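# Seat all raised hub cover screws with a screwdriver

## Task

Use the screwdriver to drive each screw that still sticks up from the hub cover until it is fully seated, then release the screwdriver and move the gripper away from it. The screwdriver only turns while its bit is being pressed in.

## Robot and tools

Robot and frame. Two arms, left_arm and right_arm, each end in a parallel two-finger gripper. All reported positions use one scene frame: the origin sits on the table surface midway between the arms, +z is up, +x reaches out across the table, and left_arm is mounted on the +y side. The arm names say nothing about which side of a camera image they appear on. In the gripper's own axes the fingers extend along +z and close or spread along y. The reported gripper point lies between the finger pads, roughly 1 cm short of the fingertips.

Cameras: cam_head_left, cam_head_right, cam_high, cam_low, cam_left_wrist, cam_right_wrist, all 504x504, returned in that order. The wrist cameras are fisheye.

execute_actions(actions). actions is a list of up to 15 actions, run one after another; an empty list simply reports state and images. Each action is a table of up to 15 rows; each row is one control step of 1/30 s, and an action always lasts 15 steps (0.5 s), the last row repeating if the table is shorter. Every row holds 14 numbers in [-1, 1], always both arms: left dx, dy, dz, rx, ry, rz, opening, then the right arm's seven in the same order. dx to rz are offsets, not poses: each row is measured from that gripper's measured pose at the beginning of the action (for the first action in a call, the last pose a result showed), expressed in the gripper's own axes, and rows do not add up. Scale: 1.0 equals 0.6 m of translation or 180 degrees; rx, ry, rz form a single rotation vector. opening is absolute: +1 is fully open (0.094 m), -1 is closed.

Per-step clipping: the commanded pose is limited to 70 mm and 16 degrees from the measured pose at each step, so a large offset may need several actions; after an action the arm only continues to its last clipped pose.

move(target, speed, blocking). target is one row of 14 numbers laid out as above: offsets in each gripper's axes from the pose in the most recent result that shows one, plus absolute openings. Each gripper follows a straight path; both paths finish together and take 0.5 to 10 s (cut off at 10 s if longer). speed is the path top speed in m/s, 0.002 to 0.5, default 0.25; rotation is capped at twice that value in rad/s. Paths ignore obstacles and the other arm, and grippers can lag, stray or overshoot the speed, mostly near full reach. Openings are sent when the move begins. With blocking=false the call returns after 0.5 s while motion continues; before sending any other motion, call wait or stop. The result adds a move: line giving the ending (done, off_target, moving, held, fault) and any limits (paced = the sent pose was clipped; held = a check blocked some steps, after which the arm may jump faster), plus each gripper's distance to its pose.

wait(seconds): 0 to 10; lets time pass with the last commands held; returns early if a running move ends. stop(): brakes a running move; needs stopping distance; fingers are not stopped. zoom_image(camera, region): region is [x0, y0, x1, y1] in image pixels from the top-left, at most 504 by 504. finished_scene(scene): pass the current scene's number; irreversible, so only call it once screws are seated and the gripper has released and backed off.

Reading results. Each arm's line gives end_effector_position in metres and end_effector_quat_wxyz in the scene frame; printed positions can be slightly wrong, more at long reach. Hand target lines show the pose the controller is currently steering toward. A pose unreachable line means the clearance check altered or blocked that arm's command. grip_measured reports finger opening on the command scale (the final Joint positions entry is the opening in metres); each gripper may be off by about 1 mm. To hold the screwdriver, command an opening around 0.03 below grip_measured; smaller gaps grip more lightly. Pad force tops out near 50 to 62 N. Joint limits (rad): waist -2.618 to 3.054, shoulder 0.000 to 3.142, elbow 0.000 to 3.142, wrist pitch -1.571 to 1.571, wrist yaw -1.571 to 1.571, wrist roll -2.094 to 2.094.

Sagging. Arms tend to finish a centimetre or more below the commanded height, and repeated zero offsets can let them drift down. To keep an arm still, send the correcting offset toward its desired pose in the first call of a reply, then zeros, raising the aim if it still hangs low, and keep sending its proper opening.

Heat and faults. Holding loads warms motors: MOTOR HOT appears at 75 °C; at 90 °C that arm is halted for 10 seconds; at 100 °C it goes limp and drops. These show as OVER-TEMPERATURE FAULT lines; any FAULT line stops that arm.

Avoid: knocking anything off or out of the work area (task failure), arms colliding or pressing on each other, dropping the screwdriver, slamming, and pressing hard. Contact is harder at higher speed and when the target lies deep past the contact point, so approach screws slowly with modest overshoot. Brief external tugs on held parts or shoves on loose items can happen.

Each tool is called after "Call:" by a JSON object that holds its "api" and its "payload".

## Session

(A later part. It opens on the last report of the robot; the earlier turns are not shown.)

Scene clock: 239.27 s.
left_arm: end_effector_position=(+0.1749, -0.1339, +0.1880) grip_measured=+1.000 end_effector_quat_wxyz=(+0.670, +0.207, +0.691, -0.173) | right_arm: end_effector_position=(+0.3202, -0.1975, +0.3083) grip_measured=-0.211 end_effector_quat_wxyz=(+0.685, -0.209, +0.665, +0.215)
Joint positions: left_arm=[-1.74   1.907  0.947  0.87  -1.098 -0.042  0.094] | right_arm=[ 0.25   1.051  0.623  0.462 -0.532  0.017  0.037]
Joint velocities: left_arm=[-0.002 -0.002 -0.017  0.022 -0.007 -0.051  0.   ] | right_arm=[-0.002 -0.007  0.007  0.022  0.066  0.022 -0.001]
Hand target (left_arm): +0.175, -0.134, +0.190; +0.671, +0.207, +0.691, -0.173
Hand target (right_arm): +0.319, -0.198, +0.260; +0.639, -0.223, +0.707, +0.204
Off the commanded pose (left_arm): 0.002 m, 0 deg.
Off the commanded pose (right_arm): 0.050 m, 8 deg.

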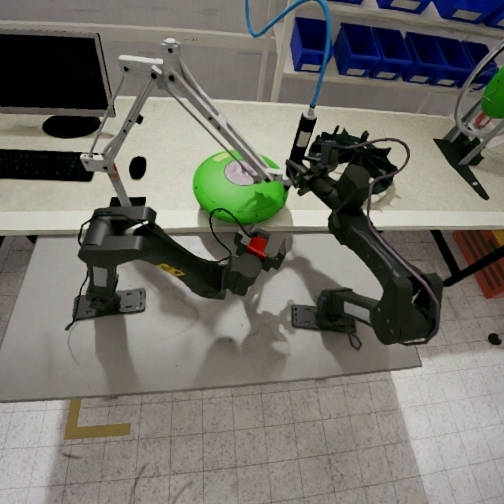

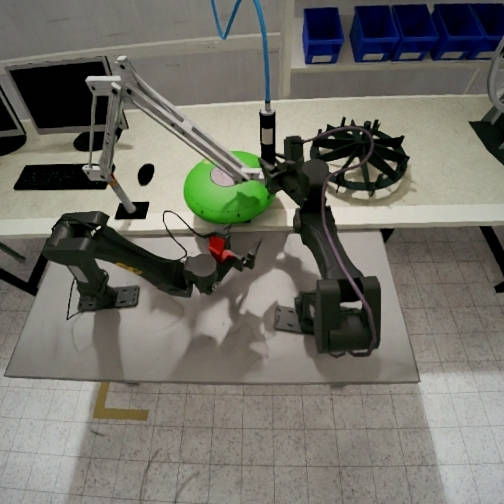

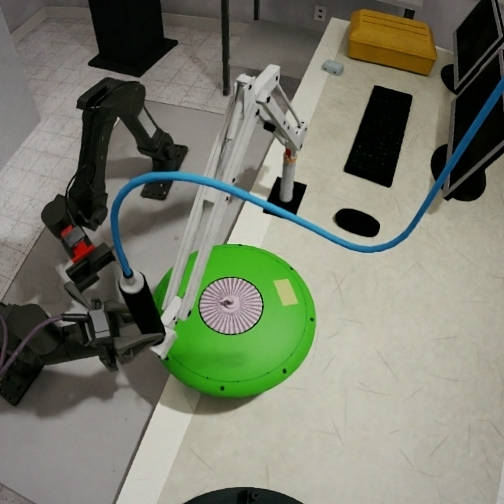

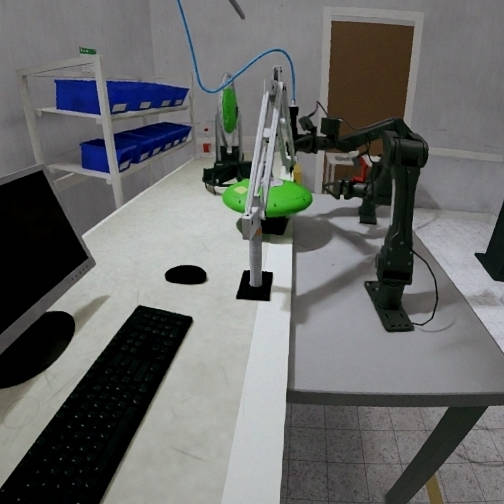

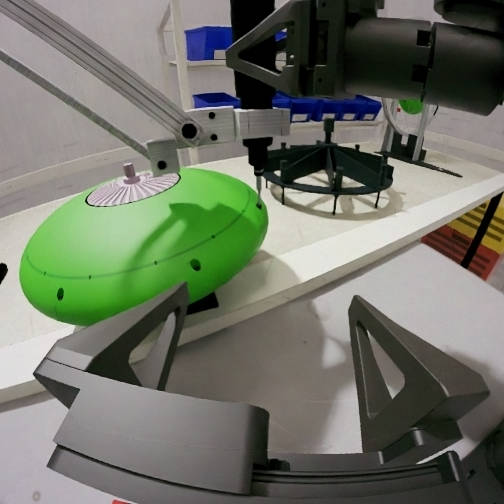

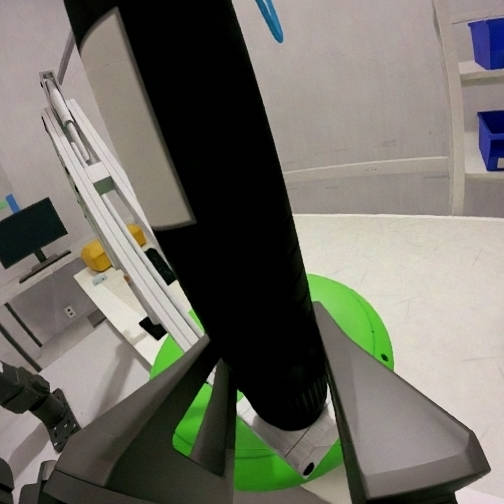

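Call:
{"api": "execute_actions", "payload": {"actions": []}}

Call:
{"api": "zoom_image", "payload": {"camera": "cam_left_wrist", "region": [220,150,300,230]}}

Scene clock: 254.87 s.
left_arm: end_effector_position=(+0.1749, -0.1339, +0.1880) grip_measured=+1.000 end_effector_quat_wxyz=(+0.670, +0.207, +0.691, -0.173) | right_arm: end_effector_position=(+0.3202, -0.1975, +0.3082) grip_measured=-0.211 end_effector_quat_wxyz=(+0.685, -0.209, +0.665, +0.215)
Joint positions: left_arm=[-1.74   1.907  0.947  0.87  -1.098 -0.042  0.094] | right_arm=[ 0.25   1.051  0.622  0.463 -0.532  0.017  0.037]
Joint velocities: left_arm=[ 0.002  0.002 -0.012 -0.051  0.037  0.022  0.   ] | right_arm=[-0.007  0.007  0.002  0.066 -0.022  0.051  0.   ]
Hand target (left_arm): +0.175, -0.134, +0.190; +0.671, +0.207, +0.691, -0.174
Hand target (right_arm): +0.319, -0.198, +0.260; +0.639, -0.223, +0.707, +0.204
Off the commanded pose (left_arm): 0.002 m, 0 deg.
Off the commanded pose (right_arm): 0.050 m, 8 deg.

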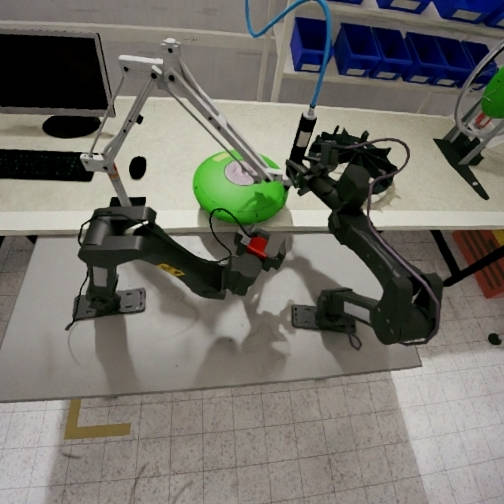

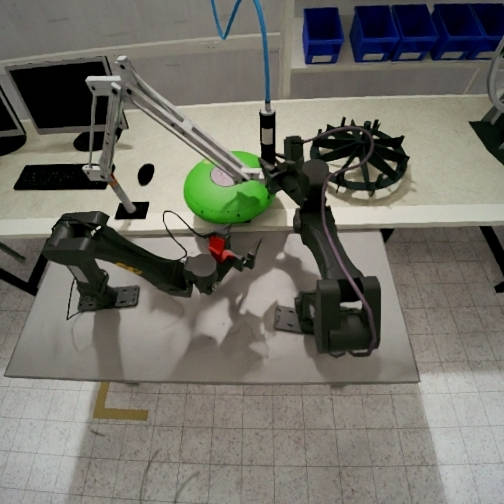

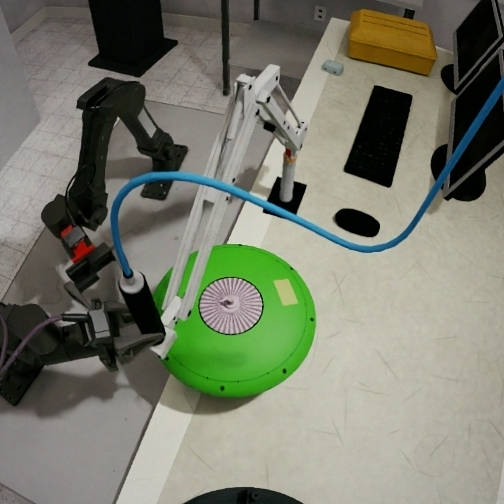

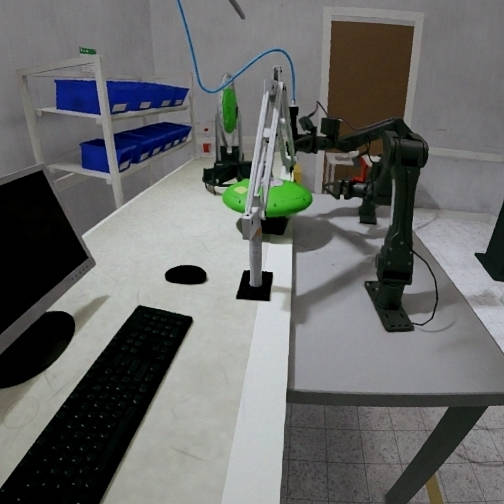

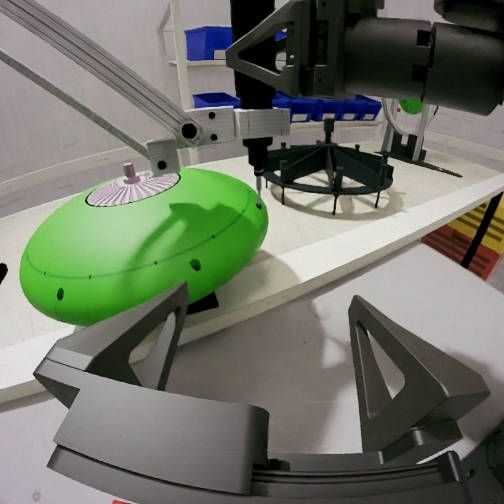

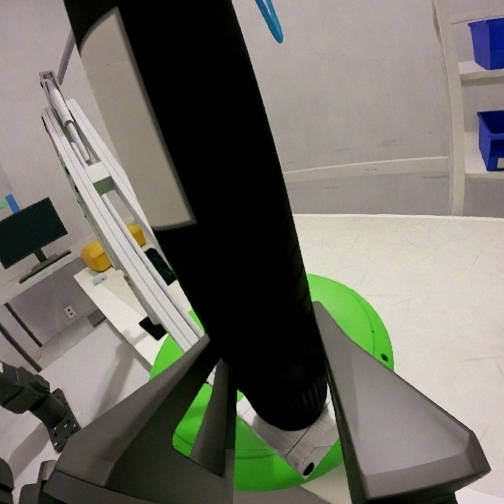

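Region (220, 150, 300, 230) of cam_left_wrist's 504x504 image, scaled by 6.300, with more detail than that image has.

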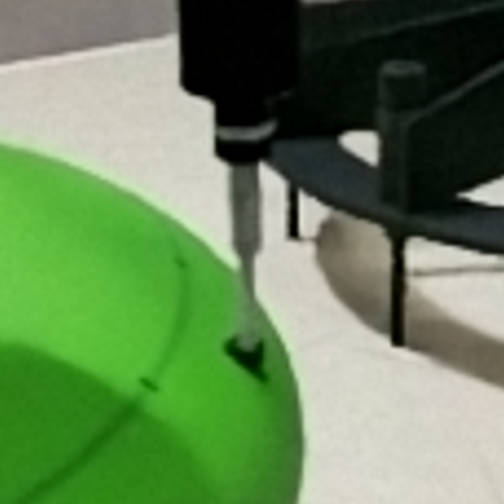

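Call:
{"api": "execute_actions", "payload": {"actions": [[[-0.004,0,0,0,0,0,1,0.03,0,0,0,0.015,0,-0.26],[-0.004,0,0,0,0,0,1,0.02,0,0,0,0.015,0,-0.26],[-0.004,0,0,0,0,0,1,0.01,0,0,0,0.01,0,-0.26],[-0.004,0,0,0,0,0,1,0.0,0,0,0,0.01,0,-0.26],[-0.004,0,0,0,0,0,1,-0.01,0,0,0,0.01,0,-0.26],[-0.004,0,0,0,0,0,1,-0.02,0,0,0,0.008,0,-0.26],[-0.004,0,0,0,0,0,1,-0.03,0,0,0,0.008,0,-0.26],[-0.004,0,0,0,0,0,1,-0.04,0,0,0,0.008,0,-0.26]]]}}

Call:
{"api": "zoom_image", "payload": {"camera": "cam_left_wrist", "region": [235,170,285,220]}}

Scene clock: 260.70 s.
left_arm: end_effector_position=(+0.1749, -0.1339, +0.1879) grip_measured=+1.000 end_effector_quat_wxyz=(+0.670, +0.207, +0.691, -0.173) | right_arm: end_effector_position=(+0.3231, -0.1968, +0.3244) grip_measured=-0.211 end_effector_quat_wxyz=(+0.676, -0.209, +0.673, +0.217)
Joint positions: left_arm=[-1.74   1.907  0.947  0.87  -1.098 -0.042  0.094] | right_arm=[ 0.25   1.051  0.71   0.351 -0.535  0.014  0.037]
Joint velocities: left_arm=[-0.012  0.002 -0.002 -0.081 -0.037  0.022  0.   ] | right_arm=[ 0.022 -0.027  0.012 -0.022  0.022 -0.037 -0.   ]
Hand target (left_arm): +0.175, -0.134, +0.190; +0.671, +0.207, +0.691, -0.173
Hand target (right_arm): +0.320, -0.198, +0.332; +0.677, -0.211, +0.673, +0.212
Off the commanded pose (left_arm): 0.002 m, 0 deg.
Off the commanded pose (right_arm): 0.009 m, 1 deg.

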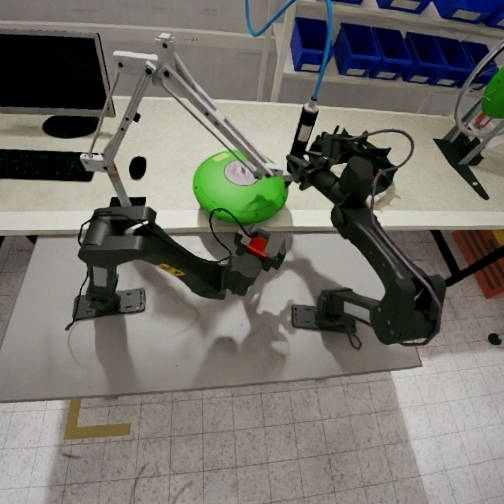

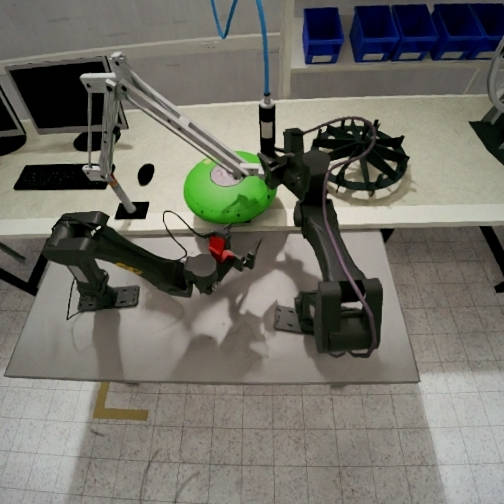

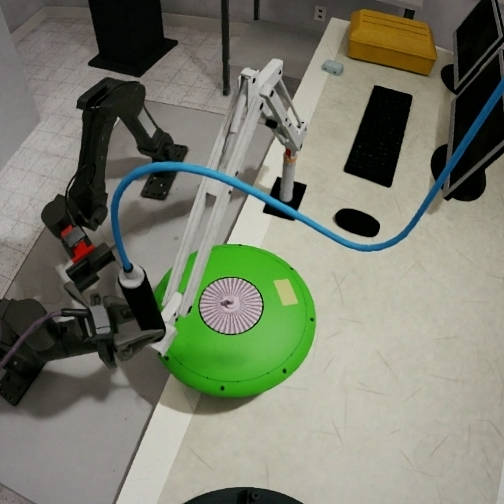

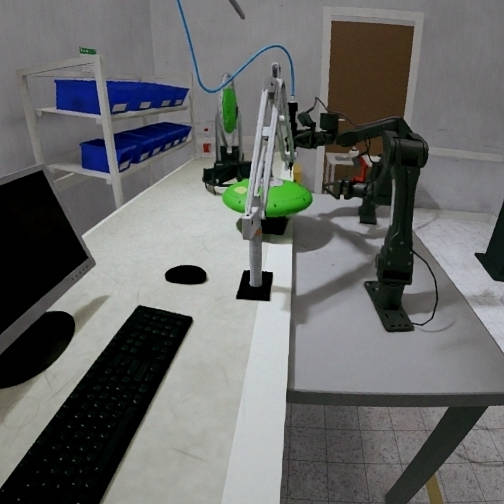

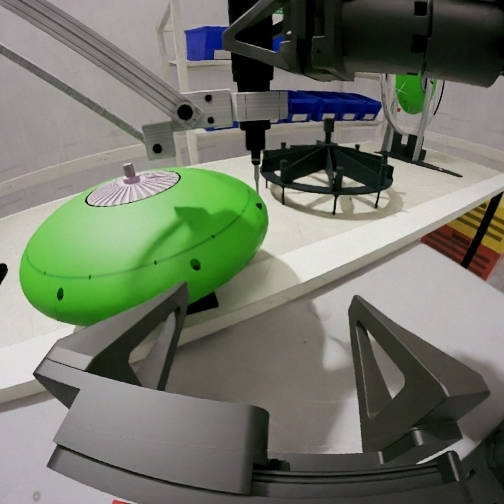

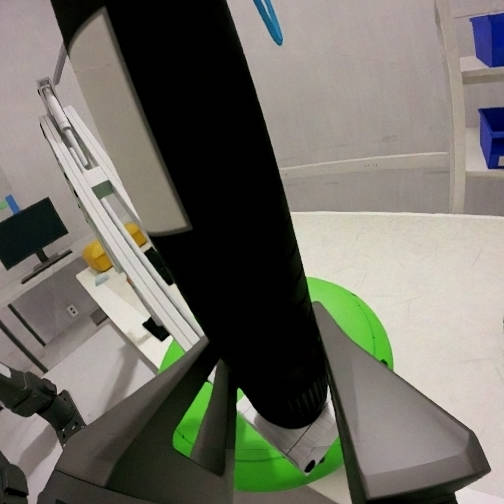

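Region (235, 170, 285, 220) of cam_left_wrist's 504x504 image, scaled by 10.080, with more detail than that image has.

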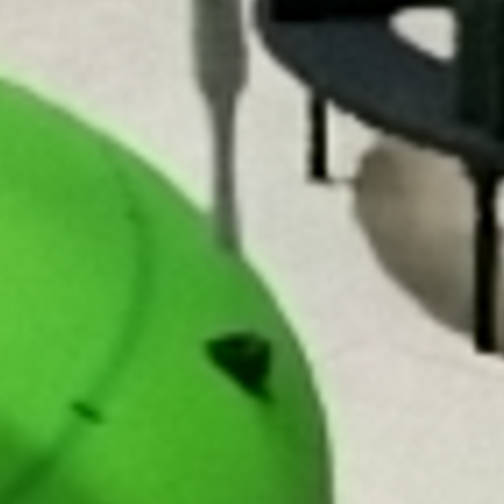

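Call:
{"api": "move", "payload": {"target": [-0.006,0,0.065,0,0,0,1,0.022,0.003,-0.011,0,0.004,0,-0.26], "speed": 0.05}}

Call:
{"api": "zoom_image", "payload": {"camera": "cam_left_wrist", "region": [225,180,295,250]}}

Scene clock: 268.13 s.
left_arm: end_effector_position=(+0.2055, -0.1475, +0.1809) grip_measured=+1.000 end_effector_quat_wxyz=(+0.669, +0.209, +0.694, -0.167) | right_arm: end_effector_position=(+0.3223, -0.1968, +0.3159) grip_measured=-0.211 end_effector_quat_wxyz=(+0.674, -0.209, +0.674, +0.217)
Joint positions: left_arm=[-1.658  1.962  1.002  0.864 -1.022 -0.033  0.094] | right_arm=[ 0.25   1.051  0.681  0.374 -0.536  0.013  0.037]
Joint velocities: left_arm=[-0.002 -0.007 -0.002 -0.022 -0.022 -0.007  0.   ] | right_arm=[ 0.007 -0.022 -0.012 -0.066 -0.022  0.066  0.   ]
Hand target (left_arm): +0.208, -0.154, +0.190; +0.671, +0.207, +0.690, -0.173
Hand target (right_arm): +0.317, -0.199, +0.311; +0.672, -0.210, +0.677, +0.215
Off the commanded pose (left_arm): 0.012 m, 1 deg.
Off the commanded pose (right_arm): 0.008 m, 0 deg.
move: off_target (left_arm)

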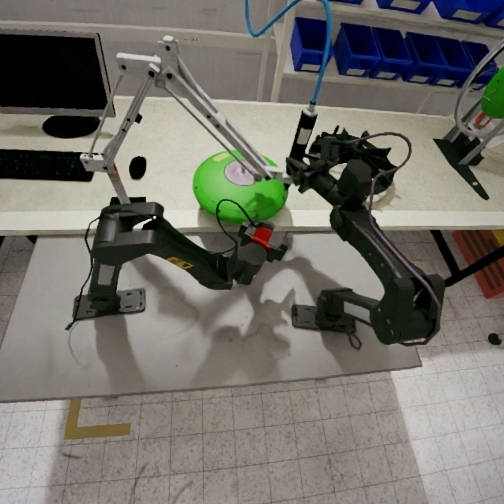

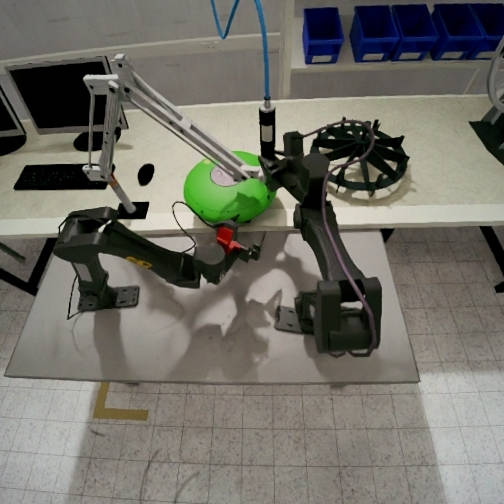

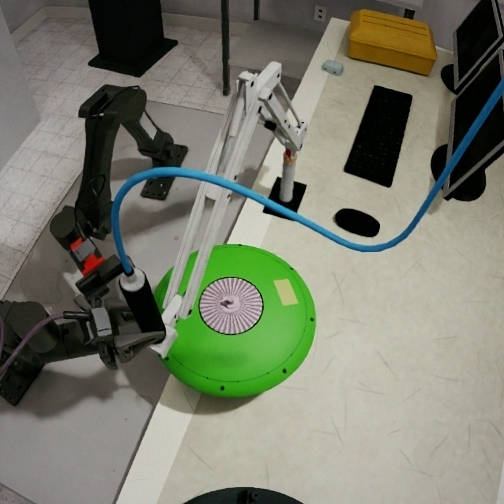

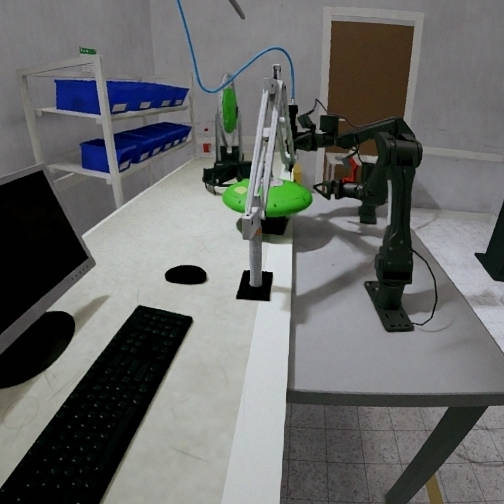

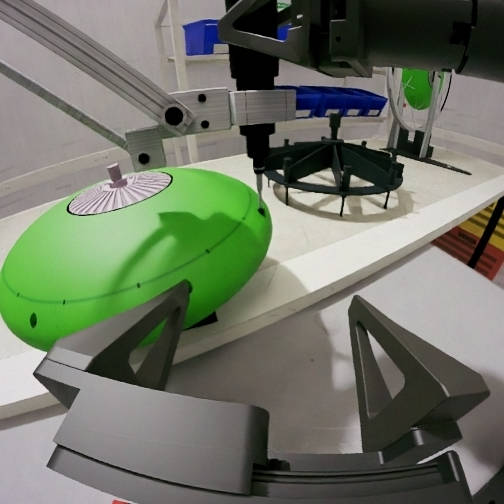

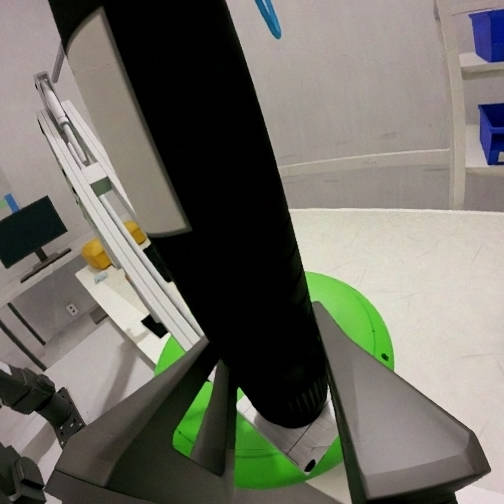

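Region (225, 180, 295, 250) of cam_left_wrist's 504x504 image, scaled by 7.200, with more detail than that image has.

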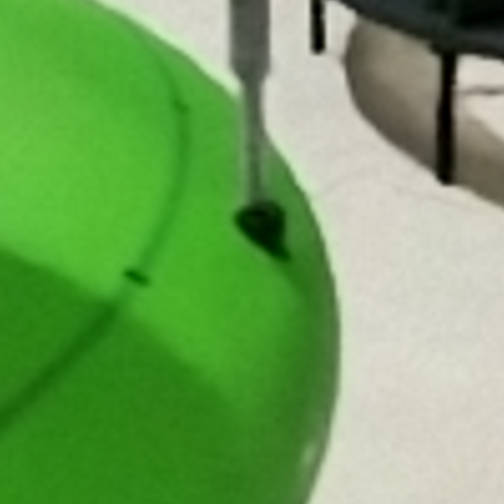

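Call:
{"api": "execute_actions", "payload": {"actions": [[[-0.01,0,0,0,0,0,1,0.004,0.005,-0.015,0,0,0,-0.26]],[[-0.01,0,0,0,0,0,1,0.016,0.002,-0.005,0,0.005,0,-0.26]]]}}

Call:
{"api": "zoom_image", "payload": {"camera": "cam_left_wrist", "region": [240,190,280,230]}}

Scene clock: 272.90 s.
left_arm: end_effector_position=(+0.2053, -0.1472, +0.1763) grip_measured=+1.000 end_effector_quat_wxyz=(+0.665, +0.219, +0.696, -0.158) | right_arm: end_effector_position=(+0.3194, -0.1980, +0.3170) grip_measured=-0.211 end_effector_quat_wxyz=(+0.677, -0.207, +0.673, +0.216)
Joint positions: left_arm=[-1.658  1.962  1.002  0.836 -1.02  -0.033  0.094] | right_arm=[ 0.249  1.036  0.672  0.374 -0.534  0.015  0.037]
Joint velocities: left_arm=[-0.017  0.002 -0.007  0.066  0.022 -0.066  0.   ] | right_arm=[-0.022  0.002  0.007 -0.051  0.066 -0.095 -0.001]
Hand target (left_arm): +0.205, -0.148, +0.185; +0.667, +0.215, +0.695, -0.163
Hand target (right_arm): +0.316, -0.198, +0.307; +0.671, -0.209, +0.678, +0.214
Off the commanded pose (left_arm): 0.008 m, 1 deg.
Off the commanded pose (right_arm): 0.010 m, 1 deg.

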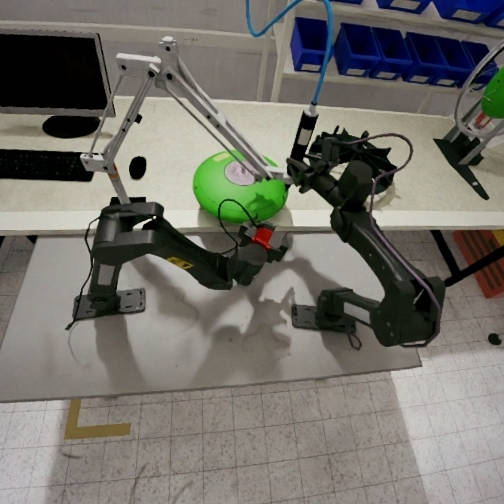

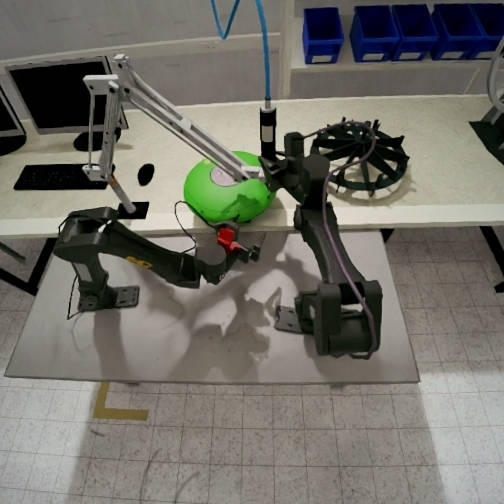

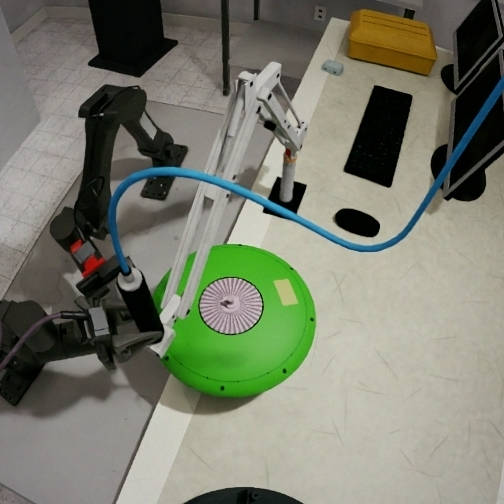

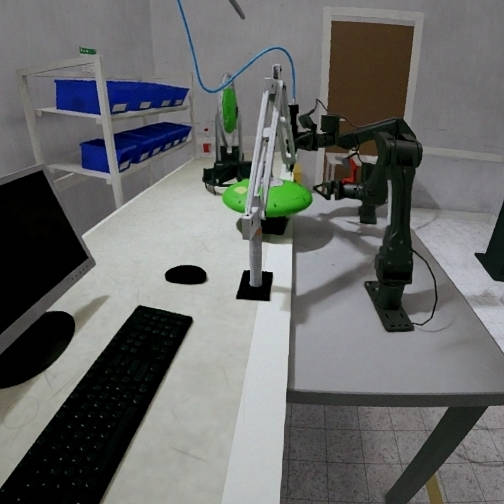

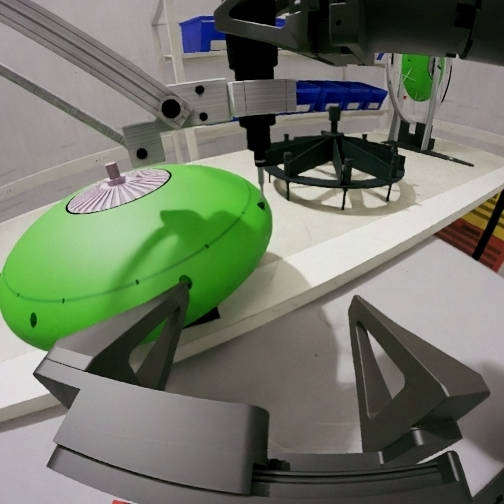

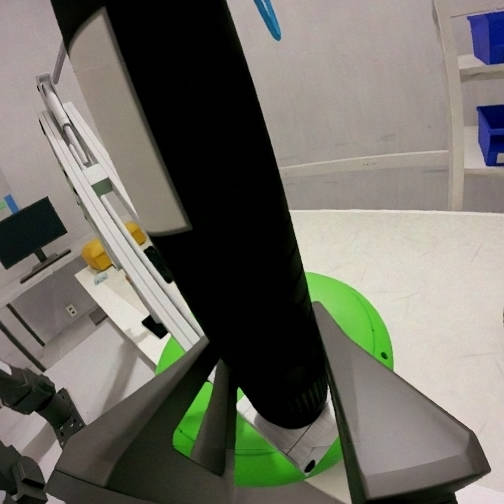

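Region (240, 190, 280, 230) of cam_left_wrist's 504x504 image, scaled by 12.600, with more detail than that image has.

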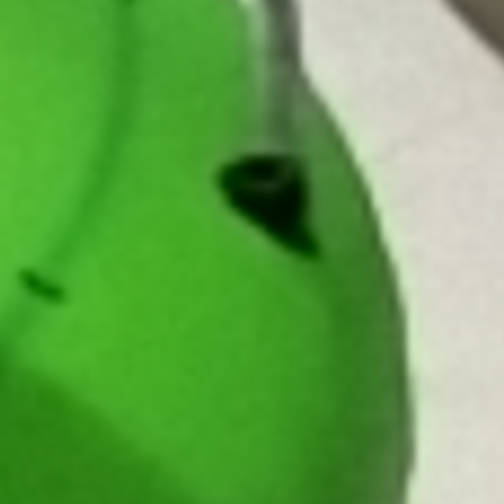

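Call:
{"api": "execute_actions", "payload": {"actions": [[[-0.035,0,0,0,0.01,0,1,0.012,0.0075,0.0027,0,0,0,-0.26]],[[-0.012,0,0,0,-0.008,0,1,0.025,0.003,0.001,0,0.008,0,-0.26]]]}}

Call:
{"api": "zoom_image", "payload": {"camera": "cam_left_wrist", "region": [235,180,285,230]}}

Scene clock: 277.00 s.
left_arm: end_effector_position=(+0.2053, -0.1469, +0.1832) grip_measured=+1.000 end_effector_quat_wxyz=(+0.658, +0.238, +0.701, -0.138) | right_arm: end_effector_position=(+0.3189, -0.1951, +0.3122) grip_measured=-0.211 end_effector_quat_wxyz=(+0.678, -0.206, +0.673, +0.214)
Joint positions: left_arm=[-1.658  1.923  1.031  0.708 -1.02  -0.038  0.094] | right_arm=[ 0.266  1.036  0.652  0.395 -0.512  0.015  0.037]
Joint velocities: left_arm=[ 0.007  0.022 -0.007 -0.095 -0.007  0.051  0.   ] | right_arm=[ 0.012  0.012 -0.012  0.037 -0.066  0.022 -0.   ]
Hand target (left_arm): +0.206, -0.147, +0.185; +0.661, +0.236, +0.699, -0.140
Hand target (right_arm): +0.318, -0.193, +0.301; +0.670, -0.209, +0.680, +0.212
Off the commanded pose (left_arm): 0.002 m, 0 deg.
Off the commanded pose (right_arm): 0.011 m, 1 deg.

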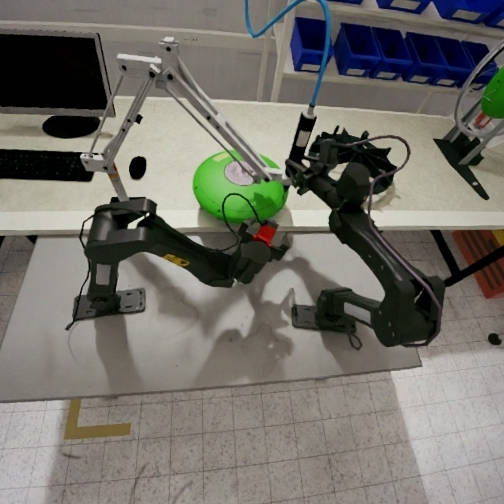

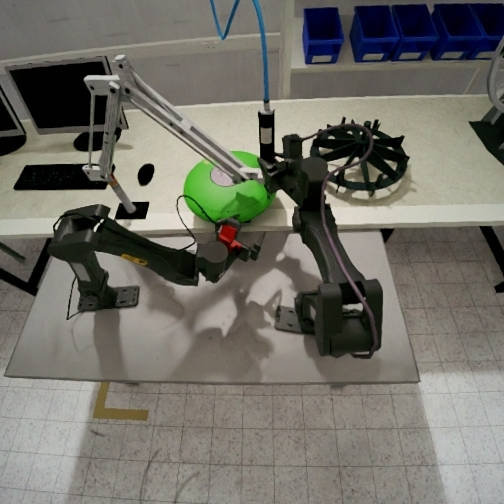

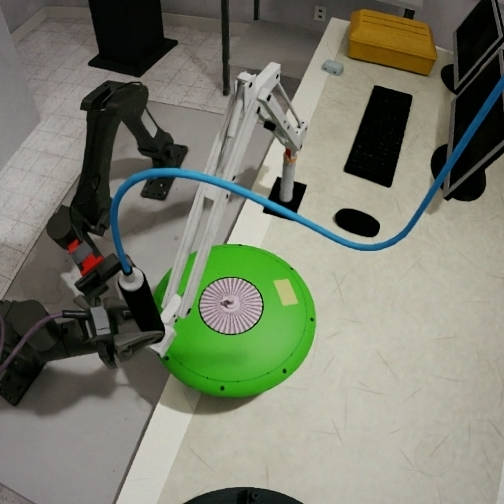

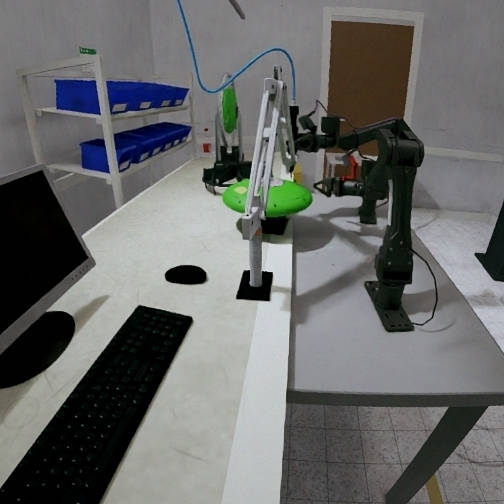

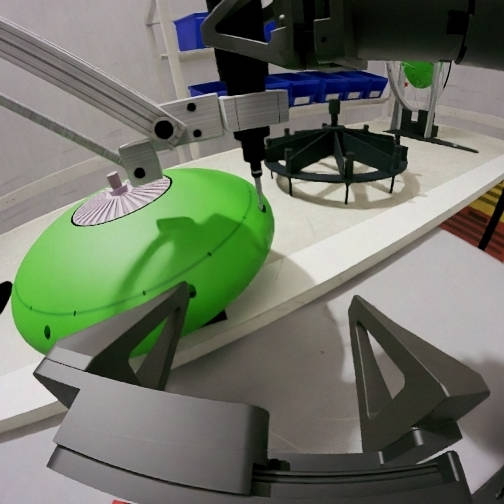

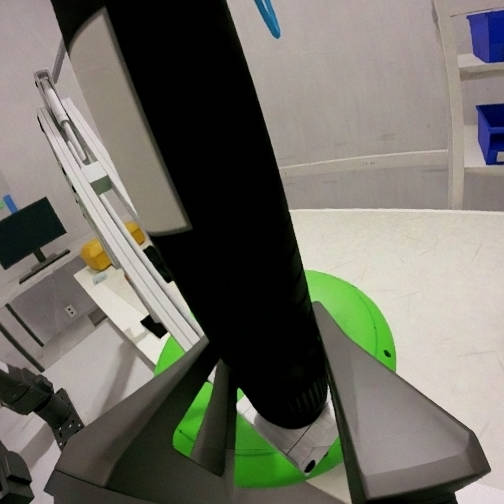

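Region (235, 180, 285, 230) of cam_left_wrist's 504x504 image, scaled by 10.080, with more detail than that image has.

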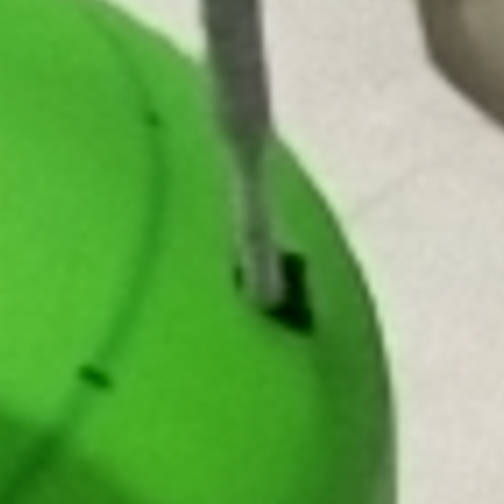

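Call:
{"api": "execute_actions", "payload": {"actions": [[[-0.004,0,0,0,-0.003,0,1,0.012,-0.0065,-0.0022,0,0.005,0,-0.26]],[[-0.004,0,0,0,-0.003,0,1,0.015,-0.004,0.010,0,0.006,0,-0.26]]]}}

Call:
{"api": "zoom_image", "payload": {"camera": "cam_left_wrist", "region": [235,180,285,230]}}

Scene clock: 281.70 s.
left_arm: end_effector_position=(+0.2053, -0.1471, +0.1841) grip_measured=+1.000 end_effector_quat_wxyz=(+0.659, +0.239, +0.700, -0.137) | right_arm: end_effector_position=(+0.3199, -0.1945, +0.3111) grip_measured=-0.211 end_effector_quat_wxyz=(+0.677, -0.209, +0.672, +0.217)
Joint positions: left_arm=[-1.658  1.923  1.031  0.713 -1.02  -0.028  0.094] | right_arm=[ 0.262  1.045  0.652  0.404 -0.524  0.015  0.037]
Joint velocities: left_arm=[-0.012  0.012  0.022  0.081 -0.051  0.007  0.   ] | right_arm=[-0.007 -0.007  0.002 -0.081  0.007 -0.081 -0.001]
Hand target (left_arm): +0.205, -0.147, +0.186; +0.662, +0.238, +0.697, -0.139
Hand target (right_arm): +0.325, -0.195, +0.303; +0.671, -0.209, +0.679, +0.213
Off the commanded pose (left_arm): 0.002 m, 0 deg.
Off the commanded pose (right_arm): 0.009 m, 1 deg.

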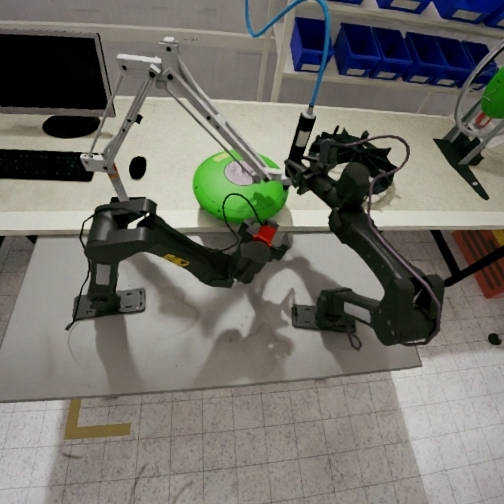

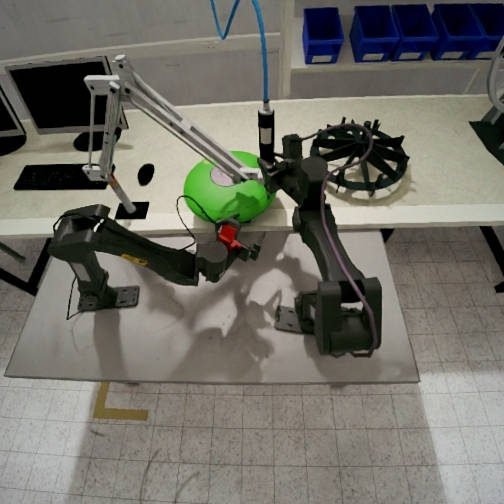

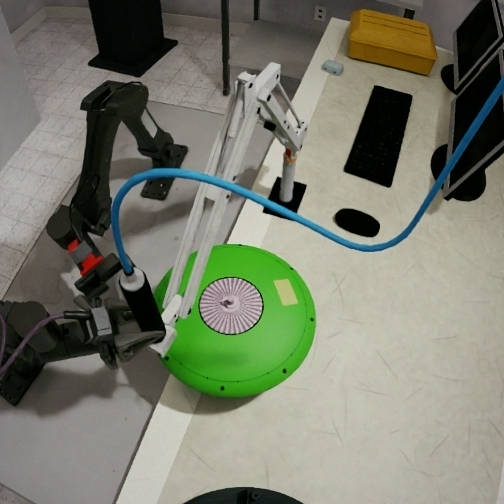

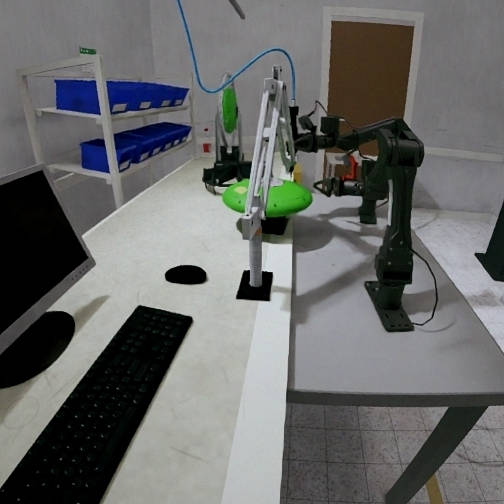

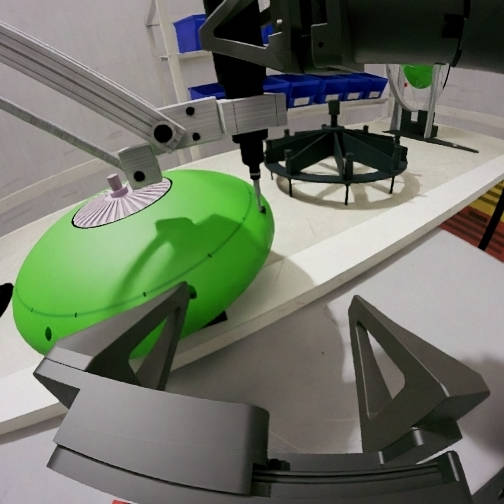

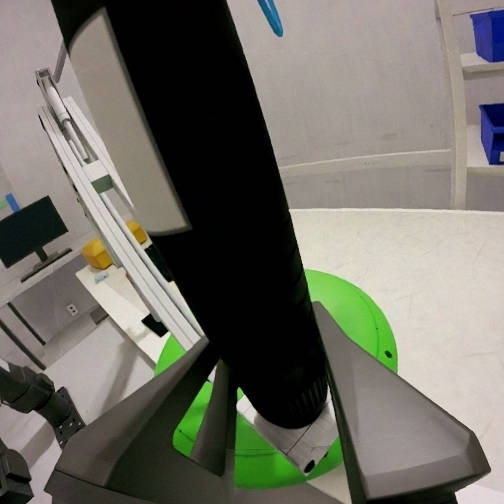

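Region (235, 180, 285, 230) of cam_left_wrist's 504x504 image, scaled by 10.080, with more detail than that image has.

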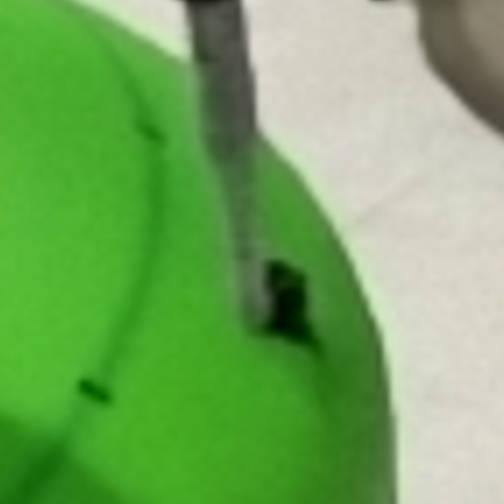

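Call:
{"api": "execute_actions", "payload": {"actions": [[[-0.004,0,0,0,-0.003,0,1,-0.022,0,0,0,0,0,-0.26]],[[-0.004,0,0,0,-0.003,0,1,-0.005,-0.011,0.004,0.002,0,0,-0.26]]]}}

Call:
{"api": "zoom_image", "payload": {"camera": "cam_left_wrist", "region": [235,180,285,230]}}

Scene clock: 287.00 s.
left_arm: end_effector_position=(+0.2053, -0.1473, +0.1851) grip_measured=+1.000 end_effector_quat_wxyz=(+0.661, +0.241, +0.698, -0.136) | right_arm: end_effector_position=(+0.3211, -0.1964, +0.3158) grip_measured=-0.211 end_effector_quat_wxyz=(+0.676, -0.208, +0.673, +0.216)
Joint positions: left_arm=[-1.658  1.923  1.031  0.719 -1.02  -0.019  0.094] | right_arm=[ 0.255  1.045  0.674  0.379 -0.529  0.015  0.037]
Joint velocities: left_arm=[-0.002 -0.007  0.017  0.066 -0.037  0.007  0.   ] | right_arm=[-0.007 -0.007 -0.012  0.081  0.022 -0.051 -0.001]
Hand target (left_arm): +0.205, -0.148, +0.187; +0.663, +0.239, +0.696, -0.138
Hand target (right_arm): +0.327, -0.199, +0.319; +0.676, -0.205, +0.674, +0.214
Off the commanded pose (left_arm): 0.002 m, 0 deg.
Off the commanded pose (right_arm): 0.007 m, 0 deg.

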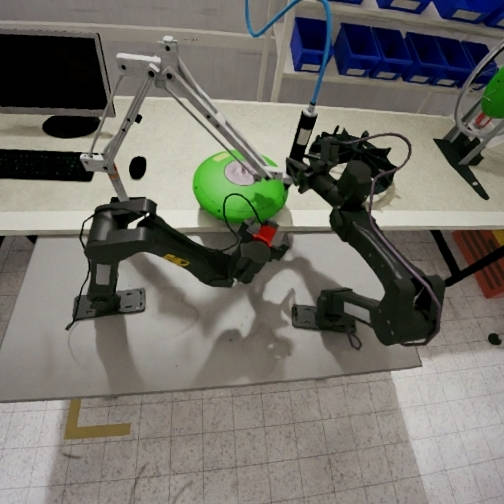

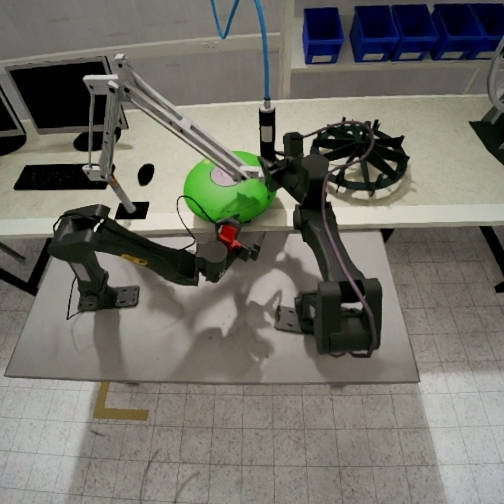

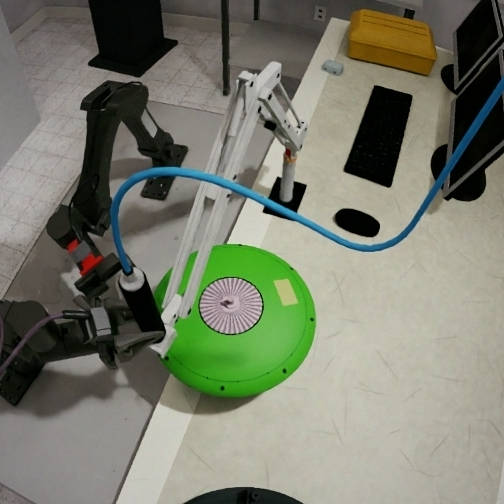

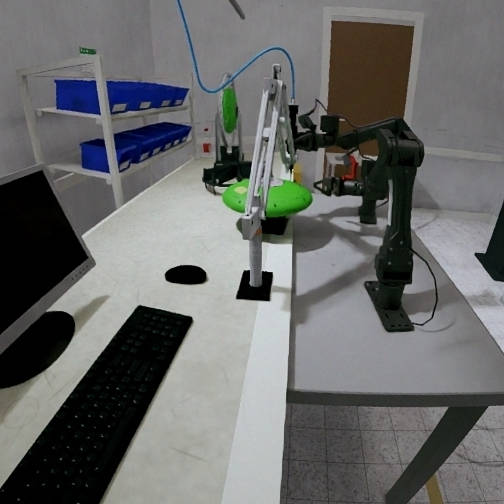

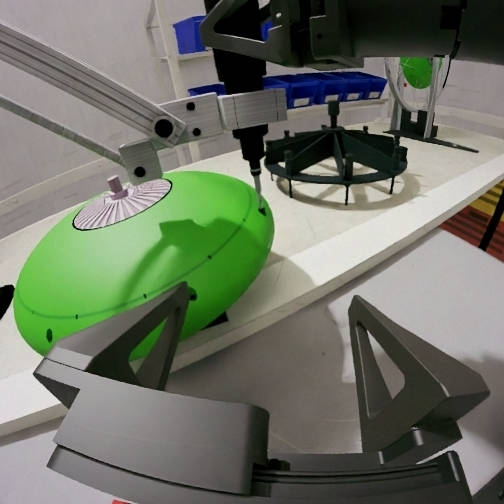

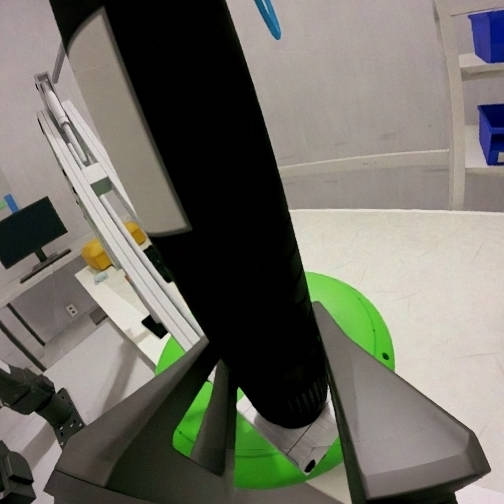

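Region (235, 180, 285, 230) of cam_left_wrist's 504x504 image, scaled by 10.080, with more detail than that image has.

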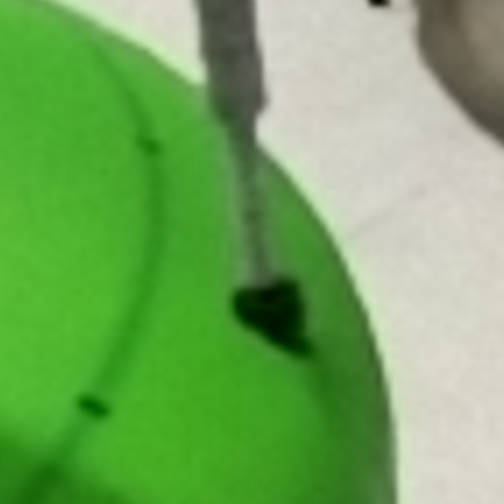

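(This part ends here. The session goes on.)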